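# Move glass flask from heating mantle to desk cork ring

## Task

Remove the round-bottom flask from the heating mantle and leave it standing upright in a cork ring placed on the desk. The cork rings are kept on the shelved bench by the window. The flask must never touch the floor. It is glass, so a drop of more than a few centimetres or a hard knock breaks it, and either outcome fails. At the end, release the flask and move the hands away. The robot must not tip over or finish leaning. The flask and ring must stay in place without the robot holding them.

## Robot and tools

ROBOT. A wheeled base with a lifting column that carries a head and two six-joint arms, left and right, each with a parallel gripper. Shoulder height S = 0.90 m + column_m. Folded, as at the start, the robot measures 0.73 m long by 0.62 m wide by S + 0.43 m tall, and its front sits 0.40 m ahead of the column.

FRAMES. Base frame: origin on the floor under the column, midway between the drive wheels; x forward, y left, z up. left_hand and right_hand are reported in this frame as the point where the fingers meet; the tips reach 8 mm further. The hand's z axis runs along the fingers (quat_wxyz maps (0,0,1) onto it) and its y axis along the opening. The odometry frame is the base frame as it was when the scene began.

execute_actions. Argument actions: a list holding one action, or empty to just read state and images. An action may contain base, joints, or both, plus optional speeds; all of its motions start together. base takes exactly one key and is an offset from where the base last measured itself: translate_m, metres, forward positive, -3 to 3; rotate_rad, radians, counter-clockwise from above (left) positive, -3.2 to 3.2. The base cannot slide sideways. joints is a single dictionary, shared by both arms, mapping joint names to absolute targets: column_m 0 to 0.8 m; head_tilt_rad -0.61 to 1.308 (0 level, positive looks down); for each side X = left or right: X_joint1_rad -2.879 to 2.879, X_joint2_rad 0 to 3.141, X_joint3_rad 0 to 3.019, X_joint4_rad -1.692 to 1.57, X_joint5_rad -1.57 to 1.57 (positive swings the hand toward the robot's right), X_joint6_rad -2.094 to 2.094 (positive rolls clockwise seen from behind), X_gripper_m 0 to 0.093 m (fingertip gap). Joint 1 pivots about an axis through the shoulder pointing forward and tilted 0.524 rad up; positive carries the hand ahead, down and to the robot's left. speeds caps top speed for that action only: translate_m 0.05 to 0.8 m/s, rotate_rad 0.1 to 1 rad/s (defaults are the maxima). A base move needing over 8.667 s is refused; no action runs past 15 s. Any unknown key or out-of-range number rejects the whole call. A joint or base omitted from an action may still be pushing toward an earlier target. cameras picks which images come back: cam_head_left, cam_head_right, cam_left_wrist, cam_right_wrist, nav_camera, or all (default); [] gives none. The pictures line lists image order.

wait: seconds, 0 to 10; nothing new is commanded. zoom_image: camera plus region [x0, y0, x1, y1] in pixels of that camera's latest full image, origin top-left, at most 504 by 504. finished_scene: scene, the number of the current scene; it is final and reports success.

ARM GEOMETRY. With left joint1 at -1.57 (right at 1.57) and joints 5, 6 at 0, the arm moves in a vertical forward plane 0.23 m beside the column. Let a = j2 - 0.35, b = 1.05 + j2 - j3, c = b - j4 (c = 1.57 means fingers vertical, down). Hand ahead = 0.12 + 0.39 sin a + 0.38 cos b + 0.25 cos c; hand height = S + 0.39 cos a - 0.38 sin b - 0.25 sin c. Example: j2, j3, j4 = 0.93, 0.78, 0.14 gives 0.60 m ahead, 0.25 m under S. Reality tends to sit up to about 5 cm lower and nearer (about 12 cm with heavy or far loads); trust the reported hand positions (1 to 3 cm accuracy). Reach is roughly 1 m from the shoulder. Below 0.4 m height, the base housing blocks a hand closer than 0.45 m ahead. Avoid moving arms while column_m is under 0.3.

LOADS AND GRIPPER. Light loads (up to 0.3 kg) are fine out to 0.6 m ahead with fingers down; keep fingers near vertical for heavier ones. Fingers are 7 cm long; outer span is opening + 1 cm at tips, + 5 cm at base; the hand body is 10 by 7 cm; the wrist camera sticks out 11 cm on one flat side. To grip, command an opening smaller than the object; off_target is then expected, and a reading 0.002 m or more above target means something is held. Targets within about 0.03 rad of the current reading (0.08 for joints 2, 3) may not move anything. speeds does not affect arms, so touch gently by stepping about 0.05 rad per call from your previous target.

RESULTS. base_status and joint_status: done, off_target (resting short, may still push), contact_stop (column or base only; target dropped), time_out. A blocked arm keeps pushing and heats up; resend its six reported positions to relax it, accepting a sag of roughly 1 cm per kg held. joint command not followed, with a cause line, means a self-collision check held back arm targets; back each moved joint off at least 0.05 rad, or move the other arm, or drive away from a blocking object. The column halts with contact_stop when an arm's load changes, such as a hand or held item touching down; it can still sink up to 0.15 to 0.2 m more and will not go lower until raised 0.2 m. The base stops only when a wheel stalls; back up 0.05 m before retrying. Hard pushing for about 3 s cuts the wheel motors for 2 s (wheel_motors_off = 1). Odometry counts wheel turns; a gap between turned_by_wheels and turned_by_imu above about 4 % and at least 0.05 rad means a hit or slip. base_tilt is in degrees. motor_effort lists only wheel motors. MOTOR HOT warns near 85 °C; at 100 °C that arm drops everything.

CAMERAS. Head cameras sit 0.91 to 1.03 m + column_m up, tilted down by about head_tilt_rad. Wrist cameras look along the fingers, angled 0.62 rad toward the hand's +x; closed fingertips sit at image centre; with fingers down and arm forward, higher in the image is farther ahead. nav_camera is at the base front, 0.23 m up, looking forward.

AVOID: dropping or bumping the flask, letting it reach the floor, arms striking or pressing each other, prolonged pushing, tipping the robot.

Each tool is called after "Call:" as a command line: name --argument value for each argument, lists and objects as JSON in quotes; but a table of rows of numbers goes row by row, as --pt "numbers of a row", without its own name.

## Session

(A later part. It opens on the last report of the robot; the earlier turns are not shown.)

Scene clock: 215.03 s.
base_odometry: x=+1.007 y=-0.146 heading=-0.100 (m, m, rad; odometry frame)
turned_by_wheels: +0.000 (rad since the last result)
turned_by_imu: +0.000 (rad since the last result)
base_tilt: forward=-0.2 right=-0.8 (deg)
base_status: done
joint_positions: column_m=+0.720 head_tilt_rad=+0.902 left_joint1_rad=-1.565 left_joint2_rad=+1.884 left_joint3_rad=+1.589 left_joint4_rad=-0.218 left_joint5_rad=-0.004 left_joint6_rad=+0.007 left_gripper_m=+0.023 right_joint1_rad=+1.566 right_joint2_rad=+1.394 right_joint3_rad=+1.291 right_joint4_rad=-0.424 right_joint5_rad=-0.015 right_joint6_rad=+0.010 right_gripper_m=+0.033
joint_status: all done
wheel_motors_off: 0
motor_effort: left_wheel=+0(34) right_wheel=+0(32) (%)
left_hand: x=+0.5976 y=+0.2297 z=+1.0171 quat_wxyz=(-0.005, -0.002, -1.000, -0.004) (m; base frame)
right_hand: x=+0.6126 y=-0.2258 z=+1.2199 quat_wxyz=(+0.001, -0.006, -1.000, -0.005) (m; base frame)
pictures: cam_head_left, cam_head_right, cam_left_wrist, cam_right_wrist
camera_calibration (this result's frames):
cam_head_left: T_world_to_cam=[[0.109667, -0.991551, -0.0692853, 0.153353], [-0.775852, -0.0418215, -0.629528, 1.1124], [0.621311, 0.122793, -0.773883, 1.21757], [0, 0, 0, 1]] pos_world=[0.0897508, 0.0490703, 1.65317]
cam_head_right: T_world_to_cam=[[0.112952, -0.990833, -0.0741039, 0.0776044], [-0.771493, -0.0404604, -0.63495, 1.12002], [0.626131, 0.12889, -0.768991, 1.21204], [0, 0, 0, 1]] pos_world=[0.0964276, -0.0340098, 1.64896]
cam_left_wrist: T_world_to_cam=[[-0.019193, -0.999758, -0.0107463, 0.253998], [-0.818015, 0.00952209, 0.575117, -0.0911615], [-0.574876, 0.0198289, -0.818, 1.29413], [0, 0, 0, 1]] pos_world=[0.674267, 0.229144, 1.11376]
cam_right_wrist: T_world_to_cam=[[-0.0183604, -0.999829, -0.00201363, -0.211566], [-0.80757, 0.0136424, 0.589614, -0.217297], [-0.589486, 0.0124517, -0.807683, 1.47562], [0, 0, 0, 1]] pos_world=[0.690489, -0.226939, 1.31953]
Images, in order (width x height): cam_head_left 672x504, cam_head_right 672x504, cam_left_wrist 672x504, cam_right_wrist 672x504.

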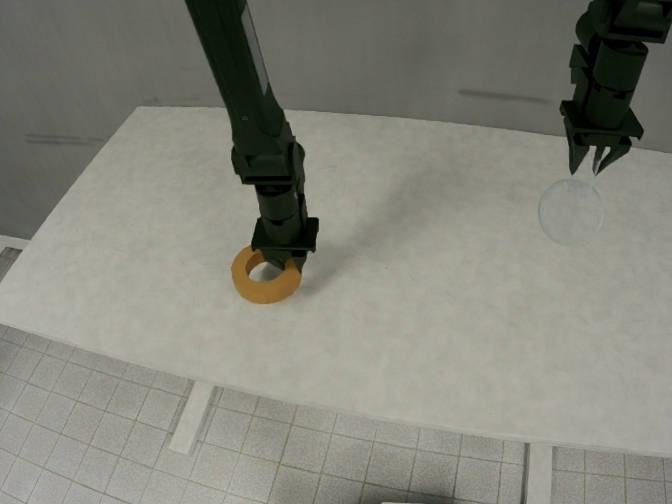

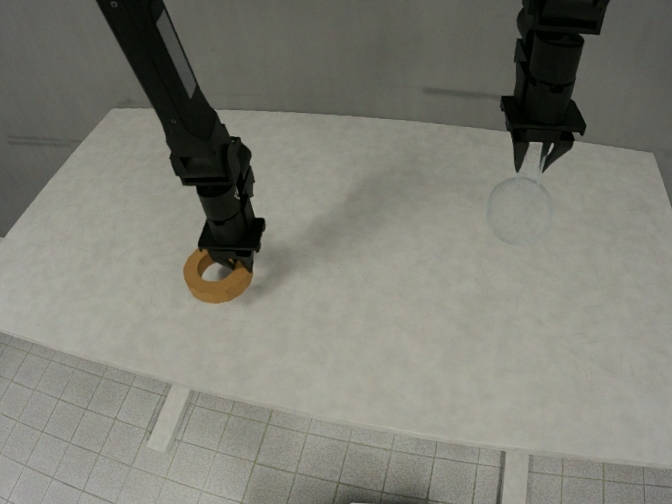

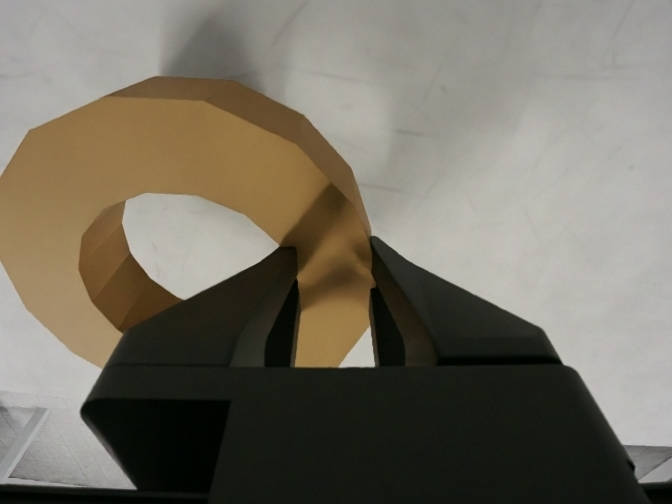

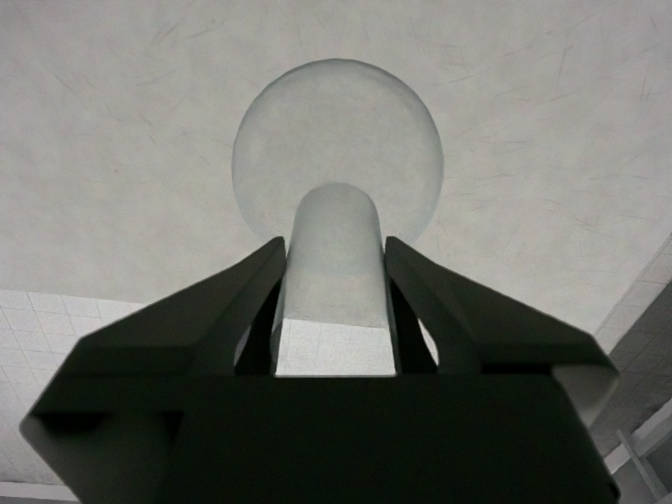

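Call:
execute_actions --actions '[{"joints":{"column_m":0.682}}]' --cameras '["cam_head_right","cam_left_wrist"]'

Call:
zoom_image --camera "cam_head_right" --region '[150, 210, 310, 330]'

Scene clock: 223.47 s.
base_odometry: x=+1.007 y=-0.146 heading=-0.100 (m, m, rad; odometry frame)
turned_by_wheels: +0.000 (rad since the last result)
turned_by_imu: +0.000 (rad since the last result)
base_tilt: forward=-0.2 right=-0.8 (deg)
base_status: not commanded
joint_positions: column_m=+0.682 head_tilt_rad=+0.902 left_joint1_rad=-1.565 left_joint2_rad=+1.882 left_joint3_rad=+1.588 left_joint4_rad=-0.218 left_joint5_rad=-0.004 left_joint6_rad=+0.007 left_gripper_m=+0.023 right_joint1_rad=+1.566 right_joint2_rad=+1.394 right_joint3_rad=+1.291 right_joint4_rad=-0.424 right_joint5_rad=-0.015 right_joint6_rad=+0.010 right_gripper_m=+0.033
joint_status: all done
wheel_motors_off: 0
motor_effort: left_wheel=+1(1) right_wheel=+0(1) (%)
left_hand: x=+0.5982 y=+0.2297 z=+0.9800 quat_wxyz=(-0.006, -0.002, -1.000, -0.004) (m; base frame)
right_hand: x=+0.6126 y=-0.2258 z=+1.1819 quat_wxyz=(+0.001, -0.006, -1.000, -0.005) (m; base frame)
pictures: cam_head_right, cam_left_wrist
camera_calibration (this result's frames):
cam_head_right: T_world_to_cam=[[0.112952, -0.990833, -0.0741039, 0.0747882], [-0.771493, -0.0404604, -0.63495, 1.09589], [0.626131, 0.12889, -0.768991, 1.18282], [0, 0, 0, 1]] pos_world=[0.0964276, -0.0340098, 1.61095]
cam_left_wrist: T_world_to_cam=[[-0.0191886, -0.999758, -0.0107632, 0.253622], [-0.818454, 0.00952394, 0.574493, -0.0684299], [-0.574252, 0.0198329, -0.818439, 1.26412], [0, 0, 0, 1]] pos_world=[0.674781, 0.229141, 1.07665]
Images, in order (width x height): cam_head_right 672x504, cam_left_wrist 672x504.

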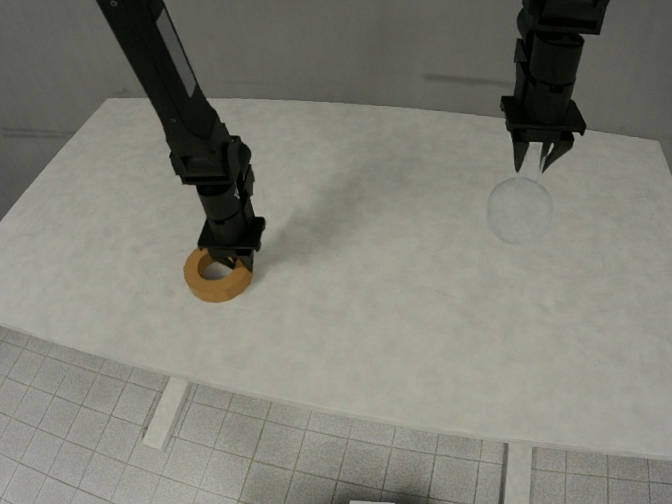

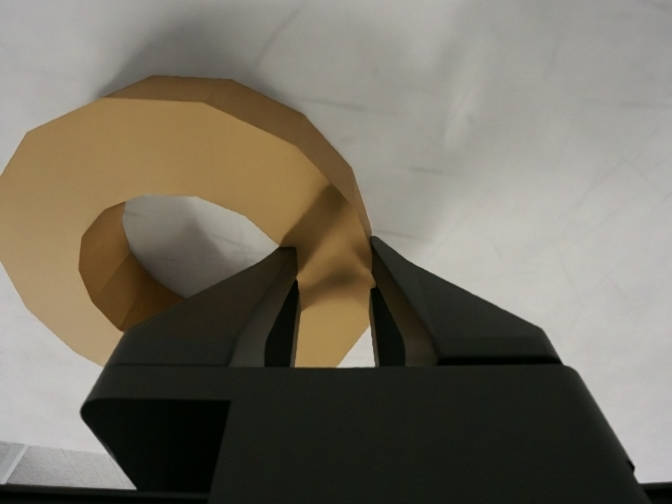

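Region (150, 210, 310, 330) of cam_head_right's 672x504 image, scaled by 3.150, with more detail than that image has; it fills the top 378 rows of this view, and the rest is white.

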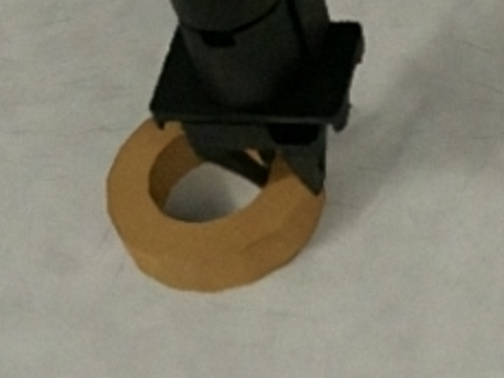

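Call:
execute_actions --actions '[{"joints":{"left_gripper_m":0.05}}]' --cameras '[]'

Call:
execute_actions --actions '[{"joints":{"column_m":0.73}}]' --cameras '["cam_left_wrist"]'

Call:
execute_actions --actions '[{"base":{"rotate_rad":0.783},"joints":{"left_joint2_rad":1.1,"left_joint3_rad":1.0,"left_joint4_rad":-0.4},"speeds":{"rotate_rad":0.6}}]' --cameras '["cam_head_left","cam_head_right","cam_right_wrist"]'

Scene clock: 233.40 s.
base_odometry: x=+1.007 y=-0.146 heading=-0.100 (m, m, rad; odometry frame)
turned_by_wheels: +0.000 (rad since the last result)
turned_by_imu: +0.000 (rad since the last result)
base_tilt: forward=-0.2 right=-0.9 (deg)
base_status: not commanded
joint_positions: column_m=+0.682 head_tilt_rad=+0.902 left_joint1_rad=-1.565 left_joint2_rad=+1.882 left_joint3_rad=+1.588 left_joint4_rad=-0.218 left_joint5_rad=-0.004 left_joint6_rad=+0.007 left_gripper_m=+0.050 right_joint1_rad=+1.566 right_joint2_rad=+1.394 right_joint3_rad=+1.291 right_joint4_rad=-0.424 right_joint5_rad=-0.015 right_joint6_rad=+0.010 right_gripper_m=+0.033
joint_status: all done
wheel_motors_off: 0
motor_effort: left_wheel=+1(1) right_wheel=+0(0) (%)
left_hand: x=+0.5982 y=+0.2297 z=+0.9800 quat_wxyz=(-0.006, -0.002, -1.000, -0.004) (m; base frame)
right_hand: x=+0.6126 y=-0.2258 z=+1.1819 quat_wxyz=(+0.001, -0.006, -1.000, -0.005) (m; base frame)
pictures: none
No camera images: the call's "cameras" was empty. Leave "cameras" out to get every camera's image.

Scene clock: 234.60 s.
base_odometry: x=+1.007 y=-0.146 heading=-0.100 (m, m, rad; odometry frame)
turned_by_wheels: +0.000 (rad since the last result)
turned_by_imu: +0.000 (rad since the last result)
base_tilt: forward=-0.2 right=-0.8 (deg)
base_status: not commanded
joint_positions: column_m=+0.730 head_tilt_rad=+0.902 left_joint1_rad=-1.565 left_joint2_rad=+1.882 left_joint3_rad=+1.588 left_joint4_rad=-0.218 left_joint5_rad=-0.004 left_joint6_rad=+0.007 left_gripper_m=+0.050 right_joint1_rad=+1.566 right_joint2_rad=+1.394 right_joint3_rad=+1.291 right_joint4_rad=-0.424 right_joint5_rad=-0.015 right_joint6_rad=+0.010 right_gripper_m=+0.033
joint_status: all done
wheel_motors_off: 0
motor_effort: left_wheel=+0(1) right_wheel=-1(1) (%)
left_hand: x=+0.5982 y=+0.2297 z=+1.0279 quat_wxyz=(-0.006, -0.002, -1.000, -0.004) (m; base frame)
right_hand: x=+0.6126 y=-0.2258 z=+1.2298 quat_wxyz=(+0.001, -0.006, -1.000, -0.005) (m; base frame)
pictures: cam_left_wrist
camera_calibration (this result's frames):
cam_left_wrist: T_world_to_cam=[[-0.0191886, -0.999758, -0.0107632, 0.254137], [-0.818454, 0.00952394, 0.574493, -0.0959541], [-0.574252, 0.0198329, -0.818439, 1.30333], [0, 0, 0, 1]] pos_world=[0.674781, 0.229141, 1.12456]
Images, in order (width x height): cam_left_wrist 672x504.

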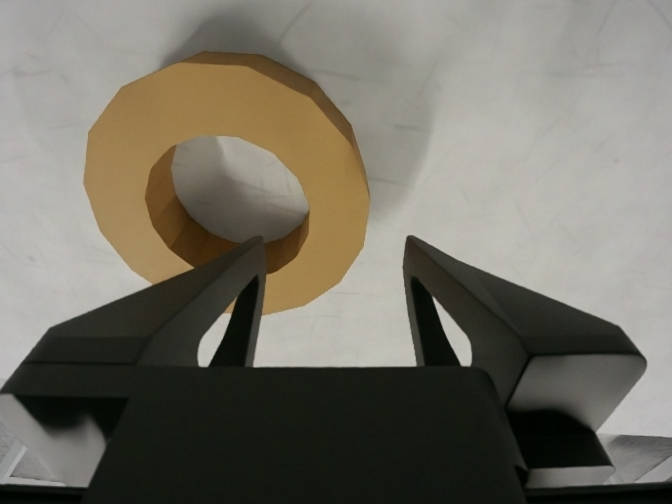

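Scene clock: 236.87 s.
base_odometry: x=+1.007 y=-0.146 heading=+0.682 (m, m, rad; odometry frame)
turned_by_wheels: +0.783 (rad since the last result)
turned_by_imu: +0.781 (rad since the last result)
base_tilt: forward=-0.2 right=-0.7 (deg)
base_status: done
joint_positions: column_m=+0.730 head_tilt_rad=+0.902 left_joint1_rad=-1.575 left_joint2_rad=+1.091 left_joint3_rad=+1.007 left_joint4_rad=-0.393 left_joint5_rad=-0.004 left_joint6_rad=+0.007 left_gripper_m=+0.050 right_joint1_rad=+1.567 right_joint2_rad=+1.394 right_joint3_rad=+1.291 right_joint4_rad=-0.424 right_joint5_rad=-0.015 right_joint6_rad=+0.010 right_gripper_m=+0.033
joint_status: all done
wheel_motors_off: 0
motor_effort: left_wheel=-2(50) right_wheel=+2(44) (%)
left_hand: x=+0.5586 y=+0.2231 z=+1.3236 quat_wxyz=(-0.023, -0.005, -1.000, +0.000) (m; base frame)
right_hand: x=+0.6126 y=-0.2254 z=+1.2298 quat_wxyz=(+0.001, -0.006, -1.000, -0.006) (m; base frame)
pictures: cam_head_left, cam_head_right, cam_right_wrist
camera_calibration (this result's frames):
cam_head_left: T_world_to_cam=[[0.109667, -0.991551, -0.0692853, 0.15404], [-0.775852, -0.0418215, -0.629528, 1.11864], [0.621311, 0.122793, -0.773883, 1.22523], [0, 0, 0, 1]] pos_world=[0.0897508, 0.0490703, 1.66307]
cam_head_right: T_world_to_cam=[[0.112952, -0.990833, -0.0741039, 0.0783385], [-0.771493, -0.0404604, -0.63495, 1.12631], [0.626131, 0.12889, -0.768991, 1.21966], [0, 0, 0, 1]] pos_world=[0.0964276, -0.0340098, 1.65886]
cam_right_wrist: T_world_to_cam=[[-0.017979, -0.999835, -0.00267426, -0.210499], [-0.807575, 0.0129447, 0.589623, -0.223309], [-0.589491, 0.0127605, -0.807674, 1.48368], [0, 0, 0, 1]] pos_world=[0.69049, -0.226506, 1.32943]
Images, in order (width x height): cam_head_left 672x504, cam_head_right 672x504, cam_right_wrist 672x504.

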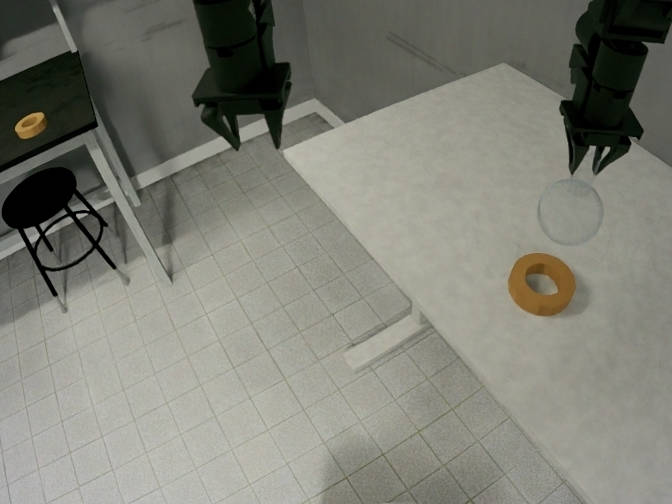

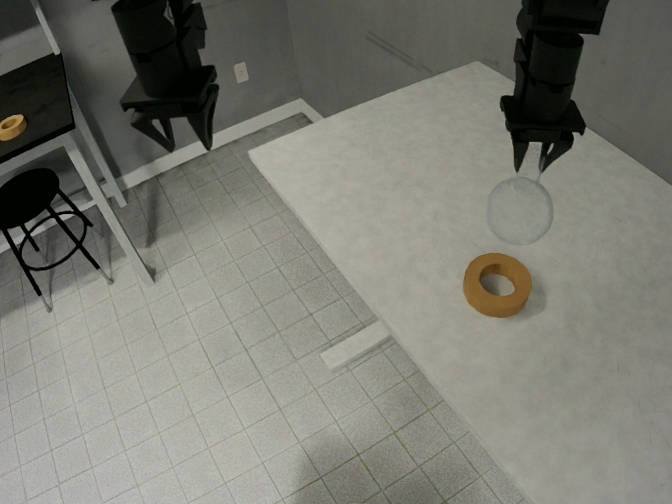

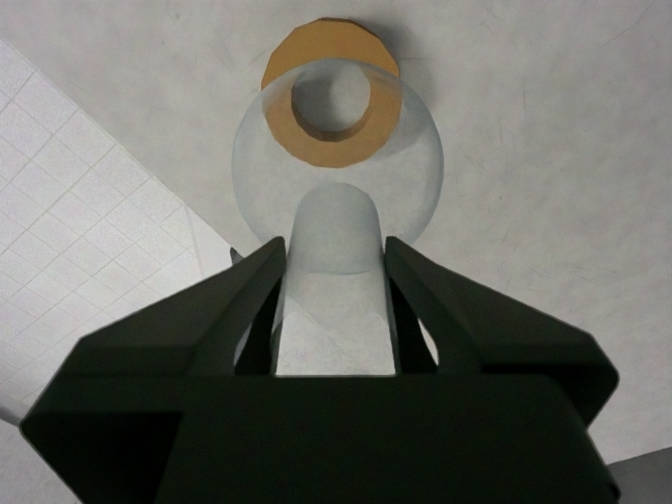

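Call:
execute_actions --actions '[{"base":{"translate_m":-0.009},"joints":{"column_m":0.645},"speeds":{"translate_m":0.05}}]' --cameras '["cam_head_left","cam_head_right","cam_right_wrist"]'

Scene clock: 246.67 s.
base_odometry: x=+1.000 y=-0.151 heading=+0.682 (m, m, rad; odometry frame)
turned_by_wheels: +0.000 (rad since the last result)
turned_by_imu: +0.000 (rad since the last result)
base_tilt: forward=-0.2 right=-0.8 (deg)
base_status: done
joint_positions: column_m=+0.645 head_tilt_rad=+0.902 left_joint1_rad=-1.575 left_joint2_rad=+1.091 left_joint3_rad=+1.001 left_joint4_rad=-0.393 left_joint5_rad=-0.004 left_joint6_rad=+0.007 left_gripper_m=+0.050 right_joint1_rad=+1.567 right_joint2_rad=+1.394 right_joint3_rad=+1.291 right_joint4_rad=-0.424 right_joint5_rad=-0.015 right_joint6_rad=+0.010 right_gripper_m=+0.033
joint_status: all done
wheel_motors_off: 0
motor_effort: left_wheel=-5(55) right_wheel=-1(36) (%)
left_hand: x=+0.5550 y=+0.2231 z=+1.2376 quat_wxyz=(-0.020, -0.005, -1.000, +0.000) (m; base frame)
right_hand: x=+0.6122 y=-0.2254 z=+1.1448 quat_wxyz=(+0.002, -0.006, -1.000, -0.006) (m; base frame)
pictures: cam_head_left, cam_head_right, cam_right_wrist
camera_calibration (this result's frames):
cam_head_left: T_world_to_cam=[[0.109667, -0.991551, -0.0692854, 0.148157], [-0.775852, -0.0418215, -0.629527, 1.06518], [0.62131, 0.122793, -0.773883, 1.15952], [0, 0, 0, 1]] pos_world=[0.0897507, 0.0490703, 1.57816]
cam_head_right: T_world_to_cam=[[0.112952, -0.990833, -0.0741041, 0.0720465], [-0.771494, -0.0404604, -0.634949, 1.0724], [0.62613, 0.12889, -0.768992, 1.15436], [0, 0, 0, 1]] pos_world=[0.0964276, -0.0340098, 1.57395]
cam_right_wrist: T_world_to_cam=[[-0.0179837, -0.999835, -0.00266209, -0.210745], [-0.807125, 0.012946, 0.590239, -0.174521], [-0.590107, 0.0127633, -0.807224, 1.4146], [0, 0, 0, 1]] pos_world=[0.690112, -0.226506, 1.24434]
Images, in order (width x height): cam_head_left 672x504, cam_head_right 672x504, cam_right_wrist 672x504.

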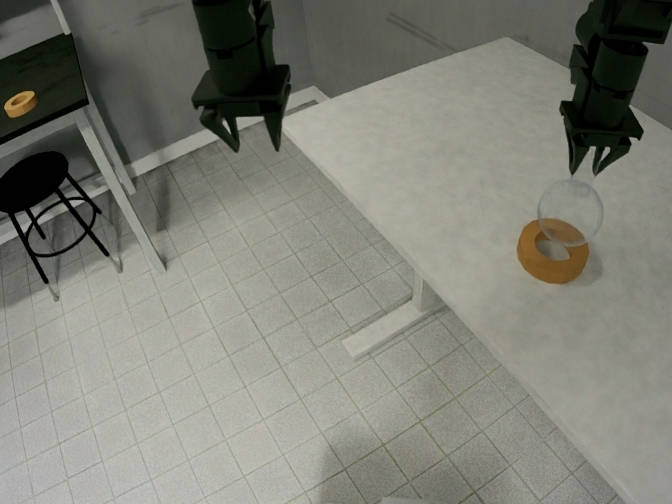

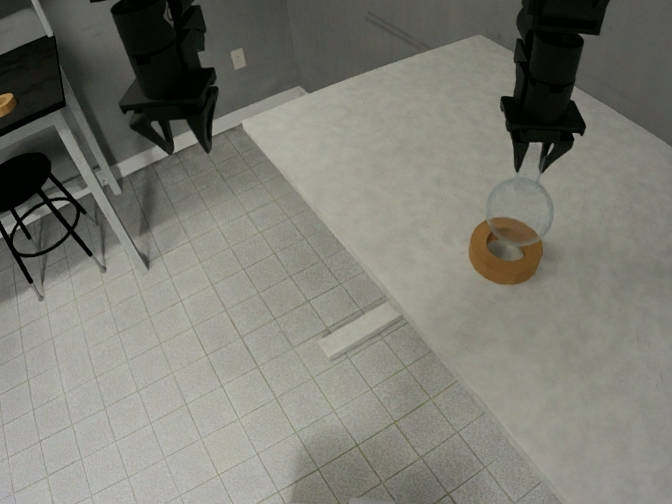

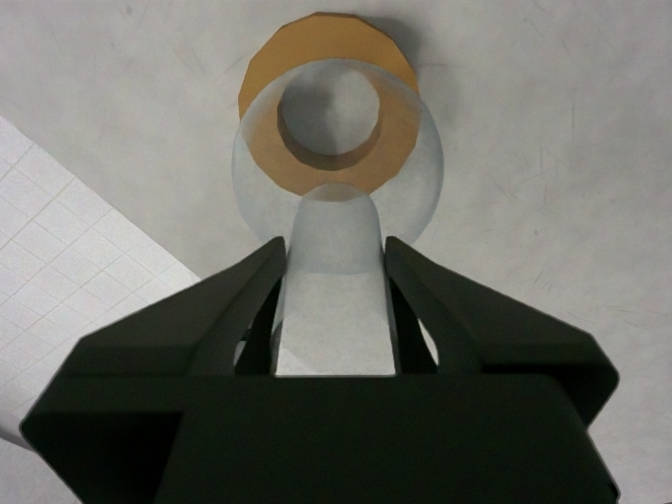

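Call:
execute_actions --actions '[{"base":{"rotate_rad":0.008},"joints":{"column_m":0.62},"speeds":{"rotate_rad":0.1}}]' --cameras '["cam_head_right","cam_right_wrist"]'

Call:
zoom_image --camera "cam_head_right" --region '[440, 130, 600, 290]'

Scene clock: 253.87 s.
base_odometry: x=+1.000 y=-0.151 heading=+0.689 (m, m, rad; odometry frame)
turned_by_wheels: +0.007 (rad since the last result)
turned_by_imu: +0.007 (rad since the last result)
base_tilt: forward=-0.2 right=-0.7 (deg)
base_status: done
joint_positions: column_m=+0.620 head_tilt_rad=+0.902 left_joint1_rad=-1.575 left_joint2_rad=+1.091 left_joint3_rad=+1.001 left_joint4_rad=-0.393 left_joint5_rad=-0.004 left_joint6_rad=+0.007 left_gripper_m=+0.050 right_joint1_rad=+1.569 right_joint2_rad=+1.394 right_joint3_rad=+1.291 right_joint4_rad=-0.424 right_joint5_rad=-0.015 right_joint6_rad=+0.010 right_gripper_m=+0.033
joint_status: all done
wheel_motors_off: 0
motor_effort: left_wheel=-2(31) right_wheel=+3(28) (%)
left_hand: x=+0.5547 y=+0.2233 z=+1.2126 quat_wxyz=(-0.020, -0.004, -1.000, +0.000) (m; base frame)
right_hand: x=+0.6122 y=-0.2239 z=+1.1198 quat_wxyz=(+0.002, -0.005, -1.000, -0.007) (m; base frame)
pictures: cam_head_right, cam_right_wrist
camera_calibration (this result's frames):
cam_head_right: T_world_to_cam=[[0.112952, -0.990833, -0.0741041, 0.0701936], [-0.771494, -0.0404604, -0.634949, 1.05652], [0.62613, 0.12889, -0.768992, 1.13514], [0, 0, 0, 1]] pos_world=[0.0964276, -0.0340098, 1.54895]
cam_right_wrist: T_world_to_cam=[[-0.0168408, -0.999846, -0.0050254, -0.207395], [-0.807139, 0.0106282, 0.590266, -0.160324], [-0.590122, 0.0139968, -0.807193, 1.39464], [0, 0, 0, 1]] pos_world=[0.690113, -0.22518, 1.21934]
Images, in order (width x height): cam_head_right 672x504, cam_right_wrist 672x504.

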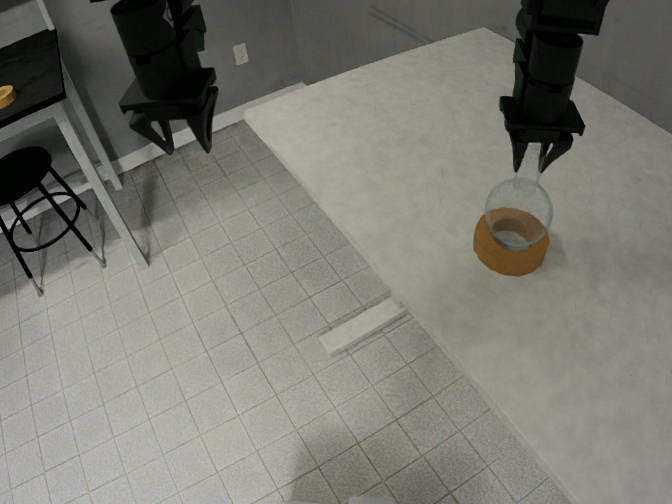

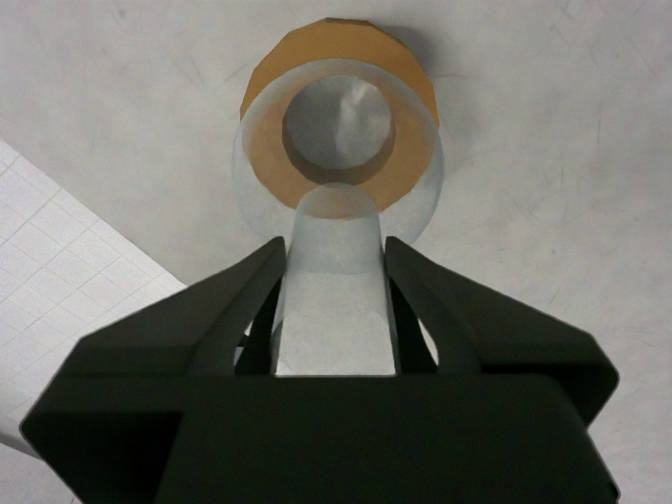

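Region (440, 130, 600, 290) of cam_head_right's 672x504 image, scaled by 3.150, with more detail than that image has.

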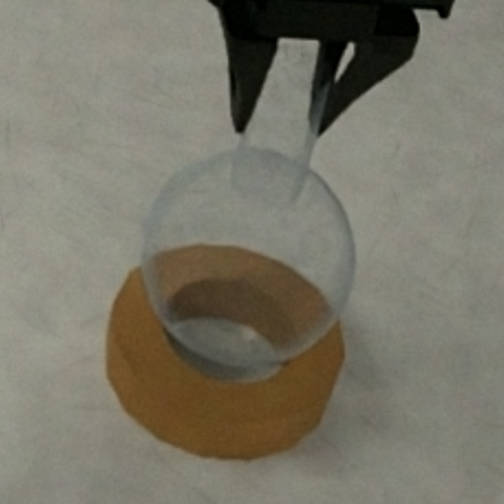

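Call:
execute_actions --actions '[{"joints":{"column_m":0.609}}]' --cameras '["cam_head_right","cam_right_wrist"]'

Call:
zoom_image --camera "cam_head_right" --region '[440, 130, 600, 290]'

Scene clock: 260.70 s.
base_odometry: x=+1.000 y=-0.151 heading=+0.689 (m, m, rad; odometry frame)
turned_by_wheels: +0.000 (rad since the last result)
turned_by_imu: +0.000 (rad since the last result)
base_tilt: forward=-0.3 right=-0.7 (deg)
base_status: not commanded
joint_positions: column_m=+0.609 head_tilt_rad=+0.902 left_joint1_rad=-1.575 left_joint2_rad=+1.091 left_joint3_rad=+1.001 left_joint4_rad=-0.393 left_joint5_rad=-0.004 left_joint6_rad=+0.007 left_gripper_m=+0.050 right_joint1_rad=+1.569 right_joint2_rad=+1.394 right_joint3_rad=+1.291 right_joint4_rad=-0.424 right_joint5_rad=-0.015 right_joint6_rad=+0.010 right_gripper_m=+0.033
joint_status: all done
wheel_motors_off: 0
motor_effort: left_wheel=-4(3) right_wheel=+4(4) (%)
left_hand: x=+0.5547 y=+0.2233 z=+1.2016 quat_wxyz=(-0.020, -0.004, -1.000, +0.000) (m; base frame)
right_hand: x=+0.6122 y=-0.2239 z=+1.1088 quat_wxyz=(+0.002, -0.005, -1.000, -0.007) (m; base frame)
pictures: cam_head_right, cam_right_wrist
camera_calibration (this result's frames):
cam_head_right: T_world_to_cam=[[0.112952, -0.990833, -0.0741041, 0.0693801], [-0.771494, -0.0404604, -0.634949, 1.04955], [0.62613, 0.12889, -0.768992, 1.12669], [0, 0, 0, 1]] pos_world=[0.0964276, -0.0340098, 1.53797]
cam_right_wrist: T_world_to_cam=[[-0.0168408, -0.999846, -0.0050254, -0.207451], [-0.807139, 0.0106282, 0.590266, -0.153844], [-0.590122, 0.0139968, -0.807193, 1.38578], [0, 0, 0, 1]] pos_world=[0.690113, -0.22518, 1.20836]
Images, in order (width x height): cam_head_right 672x504, cam_right_wrist 672x504.

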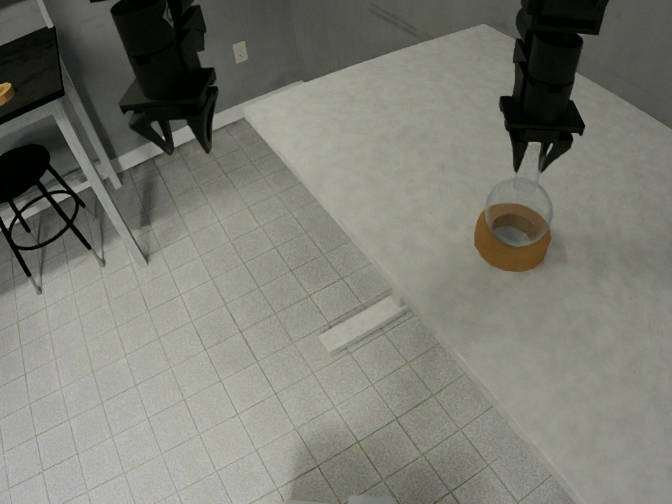

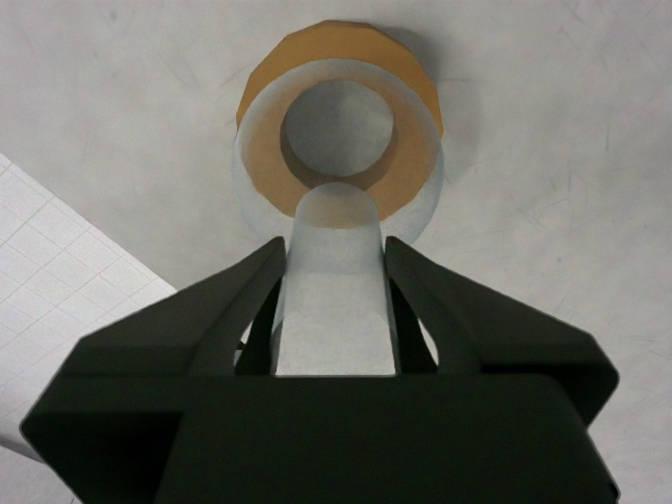

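Region (440, 130, 600, 290) of cam_head_right's 672x504 image, scaled by 3.150, with more detail than that image has.

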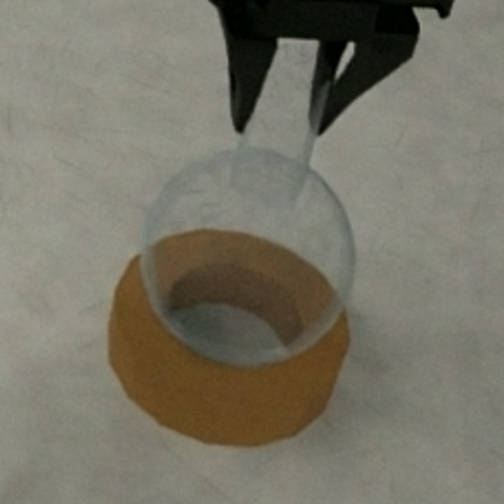

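No contact yet; a bit more.

Call:
execute_actions --actions '[{"joints":{"column_m":0.602}}]' --cameras '["cam_right_wrist"]'

Scene clock: 264.07 s.
base_odometry: x=+1.000 y=-0.151 heading=+0.689 (m, m, rad; odometry frame)
turned_by_wheels: +0.000 (rad since the last result)
turned_by_imu: +0.000 (rad since the last result)
base_tilt: forward=-0.1 right=-0.8 (deg)
base_status: not commanded
joint_positions: column_m=+0.602 head_tilt_rad=+0.902 left_joint1_rad=-1.575 left_joint2_rad=+1.091 left_joint3_rad=+1.001 left_joint4_rad=-0.393 left_joint5_rad=-0.004 left_joint6_rad=+0.007 left_gripper_m=+0.050 right_joint1_rad=+1.569 right_joint2_rad=+1.388 right_joint3_rad=+1.291 right_joint4_rad=-0.424 right_joint5_rad=-0.015 right_joint6_rad=+0.010 right_gripper_m=+0.033
joint_status: all done
wheel_motors_off: 0
motor_effort: left_wheel=-4(4) right_wheel=+5(5) (%)
left_hand: x=+0.5547 y=+0.2233 z=+1.1946 quat_wxyz=(-0.020, -0.004, -1.000, +0.000) (m; base frame)
right_hand: x=+0.6146 y=-0.2240 z=+1.1048 quat_wxyz=(-0.001, -0.005, -1.000, -0.007) (m; base frame)
pictures: cam_right_wrist
camera_calibration (this result's frames):
cam_right_wrist: T_world_to_cam=[[-0.0168014, -0.999848, -0.00474121, -0.207831], [-0.810726, 0.0108479, 0.585325, -0.141781], [-0.585184, 0.0136781, -0.810785, 1.38484], [0, 0, 0, 1]] pos_world=[0.691952, -0.225204, 1.20481]
Images, in order (width x height): cam_right_wrist 672x504.

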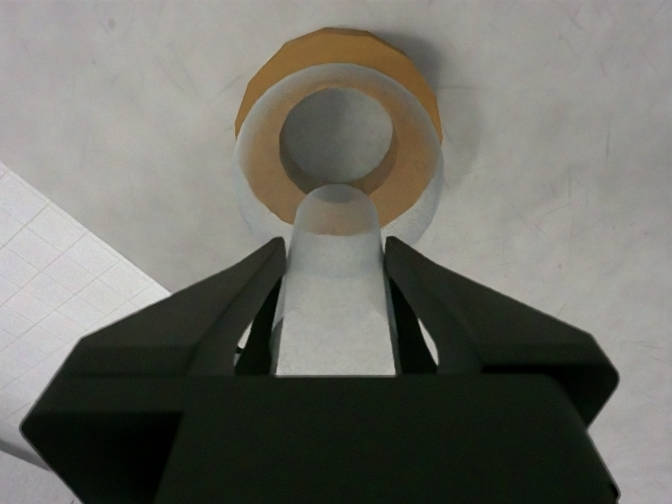

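Seated. Release.

Call:
execute_actions --actions '[{"joints":{"right_gripper_m":0.08}}]' --cameras '[]'

Call:
execute_actions --actions '[{"joints":{"column_m":0.72}}]' --cameras '["cam_right_wrist"]'

Call:
execute_actions --actions '[{"base":{"translate_m":-0.5},"joints":{"head_tilt_rad":0.6}}]' --cameras '["cam_head_right"]'

Scene clock: 270.30 s.
base_odometry: x=+1.000 y=-0.151 heading=+0.689 (m, m, rad; odometry frame)
turned_by_wheels: +0.000 (rad since the last result)
turned_by_imu: +0.000 (rad since the last result)
base_tilt: forward=-0.2 right=-0.8 (deg)
base_status: not commanded
joint_positions: column_m=+0.602 head_tilt_rad=+0.902 left_joint1_rad=-1.575 left_joint2_rad=+1.091 left_joint3_rad=+1.001 left_joint4_rad=-0.393 left_joint5_rad=-0.004 left_joint6_rad=+0.007 left_gripper_m=+0.050 right_joint1_rad=+1.569 right_joint2_rad=+1.388 right_joint3_rad=+1.291 right_joint4_rad=-0.424 right_joint5_rad=-0.015 right_joint6_rad=+0.010 right_gripper_m=+0.080
joint_status: all done
wheel_motors_off: 0
motor_effort: left_wheel=-5(5) right_wheel=+5(5) (%)
left_hand: x=+0.5547 y=+0.2233 z=+1.1946 quat_wxyz=(-0.020, -0.004, -1.000, +0.000) (m; base frame)
right_hand: x=+0.6146 y=-0.2240 z=+1.1048 quat_wxyz=(-0.001, -0.005, -1.000, -0.007) (m; base frame)
pictures: none
No camera images: the call's "cameras" was empty. Leave "cameras" out to get every camera's image.

Scene clock: 272.43 s.
base_odometry: x=+1.000 y=-0.151 heading=+0.689 (m, m, rad; odometry frame)
turned_by_wheels: +0.000 (rad since the last result)
turned_by_imu: +0.000 (rad since the last result)
base_tilt: forward=-0.2 right=-0.7 (deg)
base_status: not commanded
joint_positions: column_m=+0.720 head_tilt_rad=+0.902 left_joint1_rad=-1.575 left_joint2_rad=+1.091 left_joint3_rad=+1.001 left_joint4_rad=-0.393 left_joint5_rad=-0.004 left_joint6_rad=+0.007 left_gripper_m=+0.050 right_joint1_rad=+1.569 right_joint2_rad=+1.388 right_joint3_rad=+1.291 right_joint4_rad=-0.424 right_joint5_rad=-0.015 right_joint6_rad=+0.010 right_gripper_m=+0.080
joint_status: all done
wheel_motors_off: 0
motor_effort: left_wheel=-4(4) right_wheel=+5(5) (%)
left_hand: x=+0.5547 y=+0.2233 z=+1.3124 quat_wxyz=(-0.020, -0.004, -1.000, +0.000) (m; base frame)
right_hand: x=+0.6146 y=-0.2240 z=+1.2226 quat_wxyz=(-0.001, -0.005, -1.000, -0.007) (m; base frame)
pictures: cam_right_wrist
camera_calibration (this result's frames):
cam_right_wrist: T_world_to_cam=[[-0.0168014, -0.999848, -0.00474121, -0.207273], [-0.810726, 0.0108479, 0.585325, -0.210773], [-0.585184, 0.0136781, -0.810785, 1.48041], [0, 0, 0, 1]] pos_world=[0.691952, -0.225204, 1.32268]
Images, in order (width x height): cam_right_wrist 672x504.

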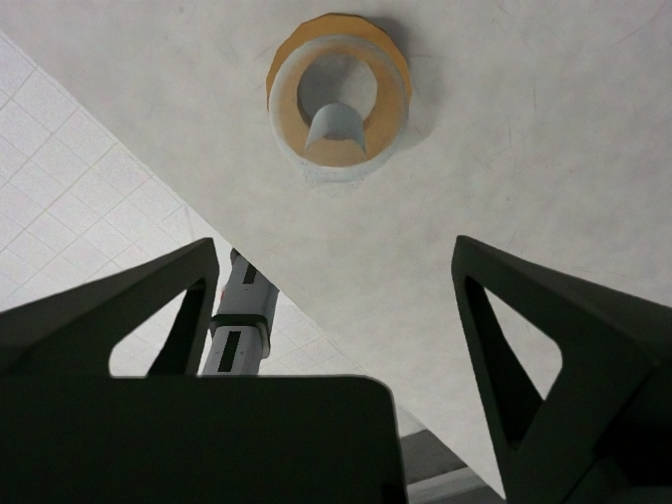

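Scene clock: 275.20 s.
base_odometry: x=+0.614 y=-0.469 heading=+0.689 (m, m, rad; odometry frame)
turned_by_wheels: +0.000 (rad since the last result)
turned_by_imu: +0.000 (rad since the last result)
base_tilt: forward=-0.2 right=-0.7 (deg)
base_status: done
joint_positions: column_m=+0.720 head_tilt_rad=+0.617 left_joint1_rad=-1.575 left_joint2_rad=+1.092 left_joint3_rad=+0.995 left_joint4_rad=-0.393 left_joint5_rad=-0.004 left_joint6_rad=+0.007 left_gripper_m=+0.050 right_joint1_rad=+1.569 right_joint2_rad=+1.388 right_joint3_rad=+1.289 right_joint4_rad=-0.424 right_joint5_rad=-0.015 right_joint6_rad=+0.010 right_gripper_m=+0.080
joint_status: all done
wheel_motors_off: 0
motor_effort: left_wheel=+1(49) right_wheel=+1(46) (%)
left_hand: x=+0.5515 y=+0.2233 z=+1.3114 quat_wxyz=(-0.017, -0.004, -1.000, +0.000) (m; base frame)
right_hand: x=+0.6133 y=-0.2240 z=+1.2222 quat_wxyz=(+0.000, -0.005, -1.000, -0.007) (m; base frame)
pictures: cam_head_right
camera_calibration (this result's frames):
cam_head_right: T_world_to_cam=[[0.129209, -0.990833, -0.0394285, 0.0176295], [-0.562306, -0.0404604, -0.825939, 1.43529], [0.816772, 0.12889, -0.56238, 0.849954], [0, 0, 0, 1]] pos_world=[0.110577, -0.0340098, 1.66416]
Images, in order (width x height): cam_head_right 672x504.

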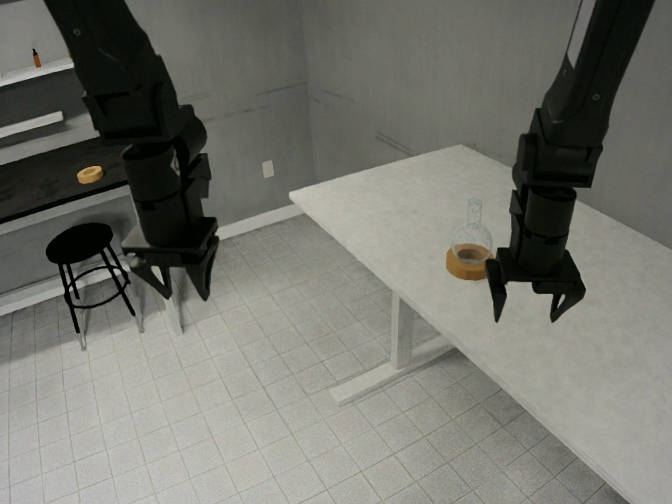

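Call:
finished_scene --scene 1

The scene is finished: the task was done.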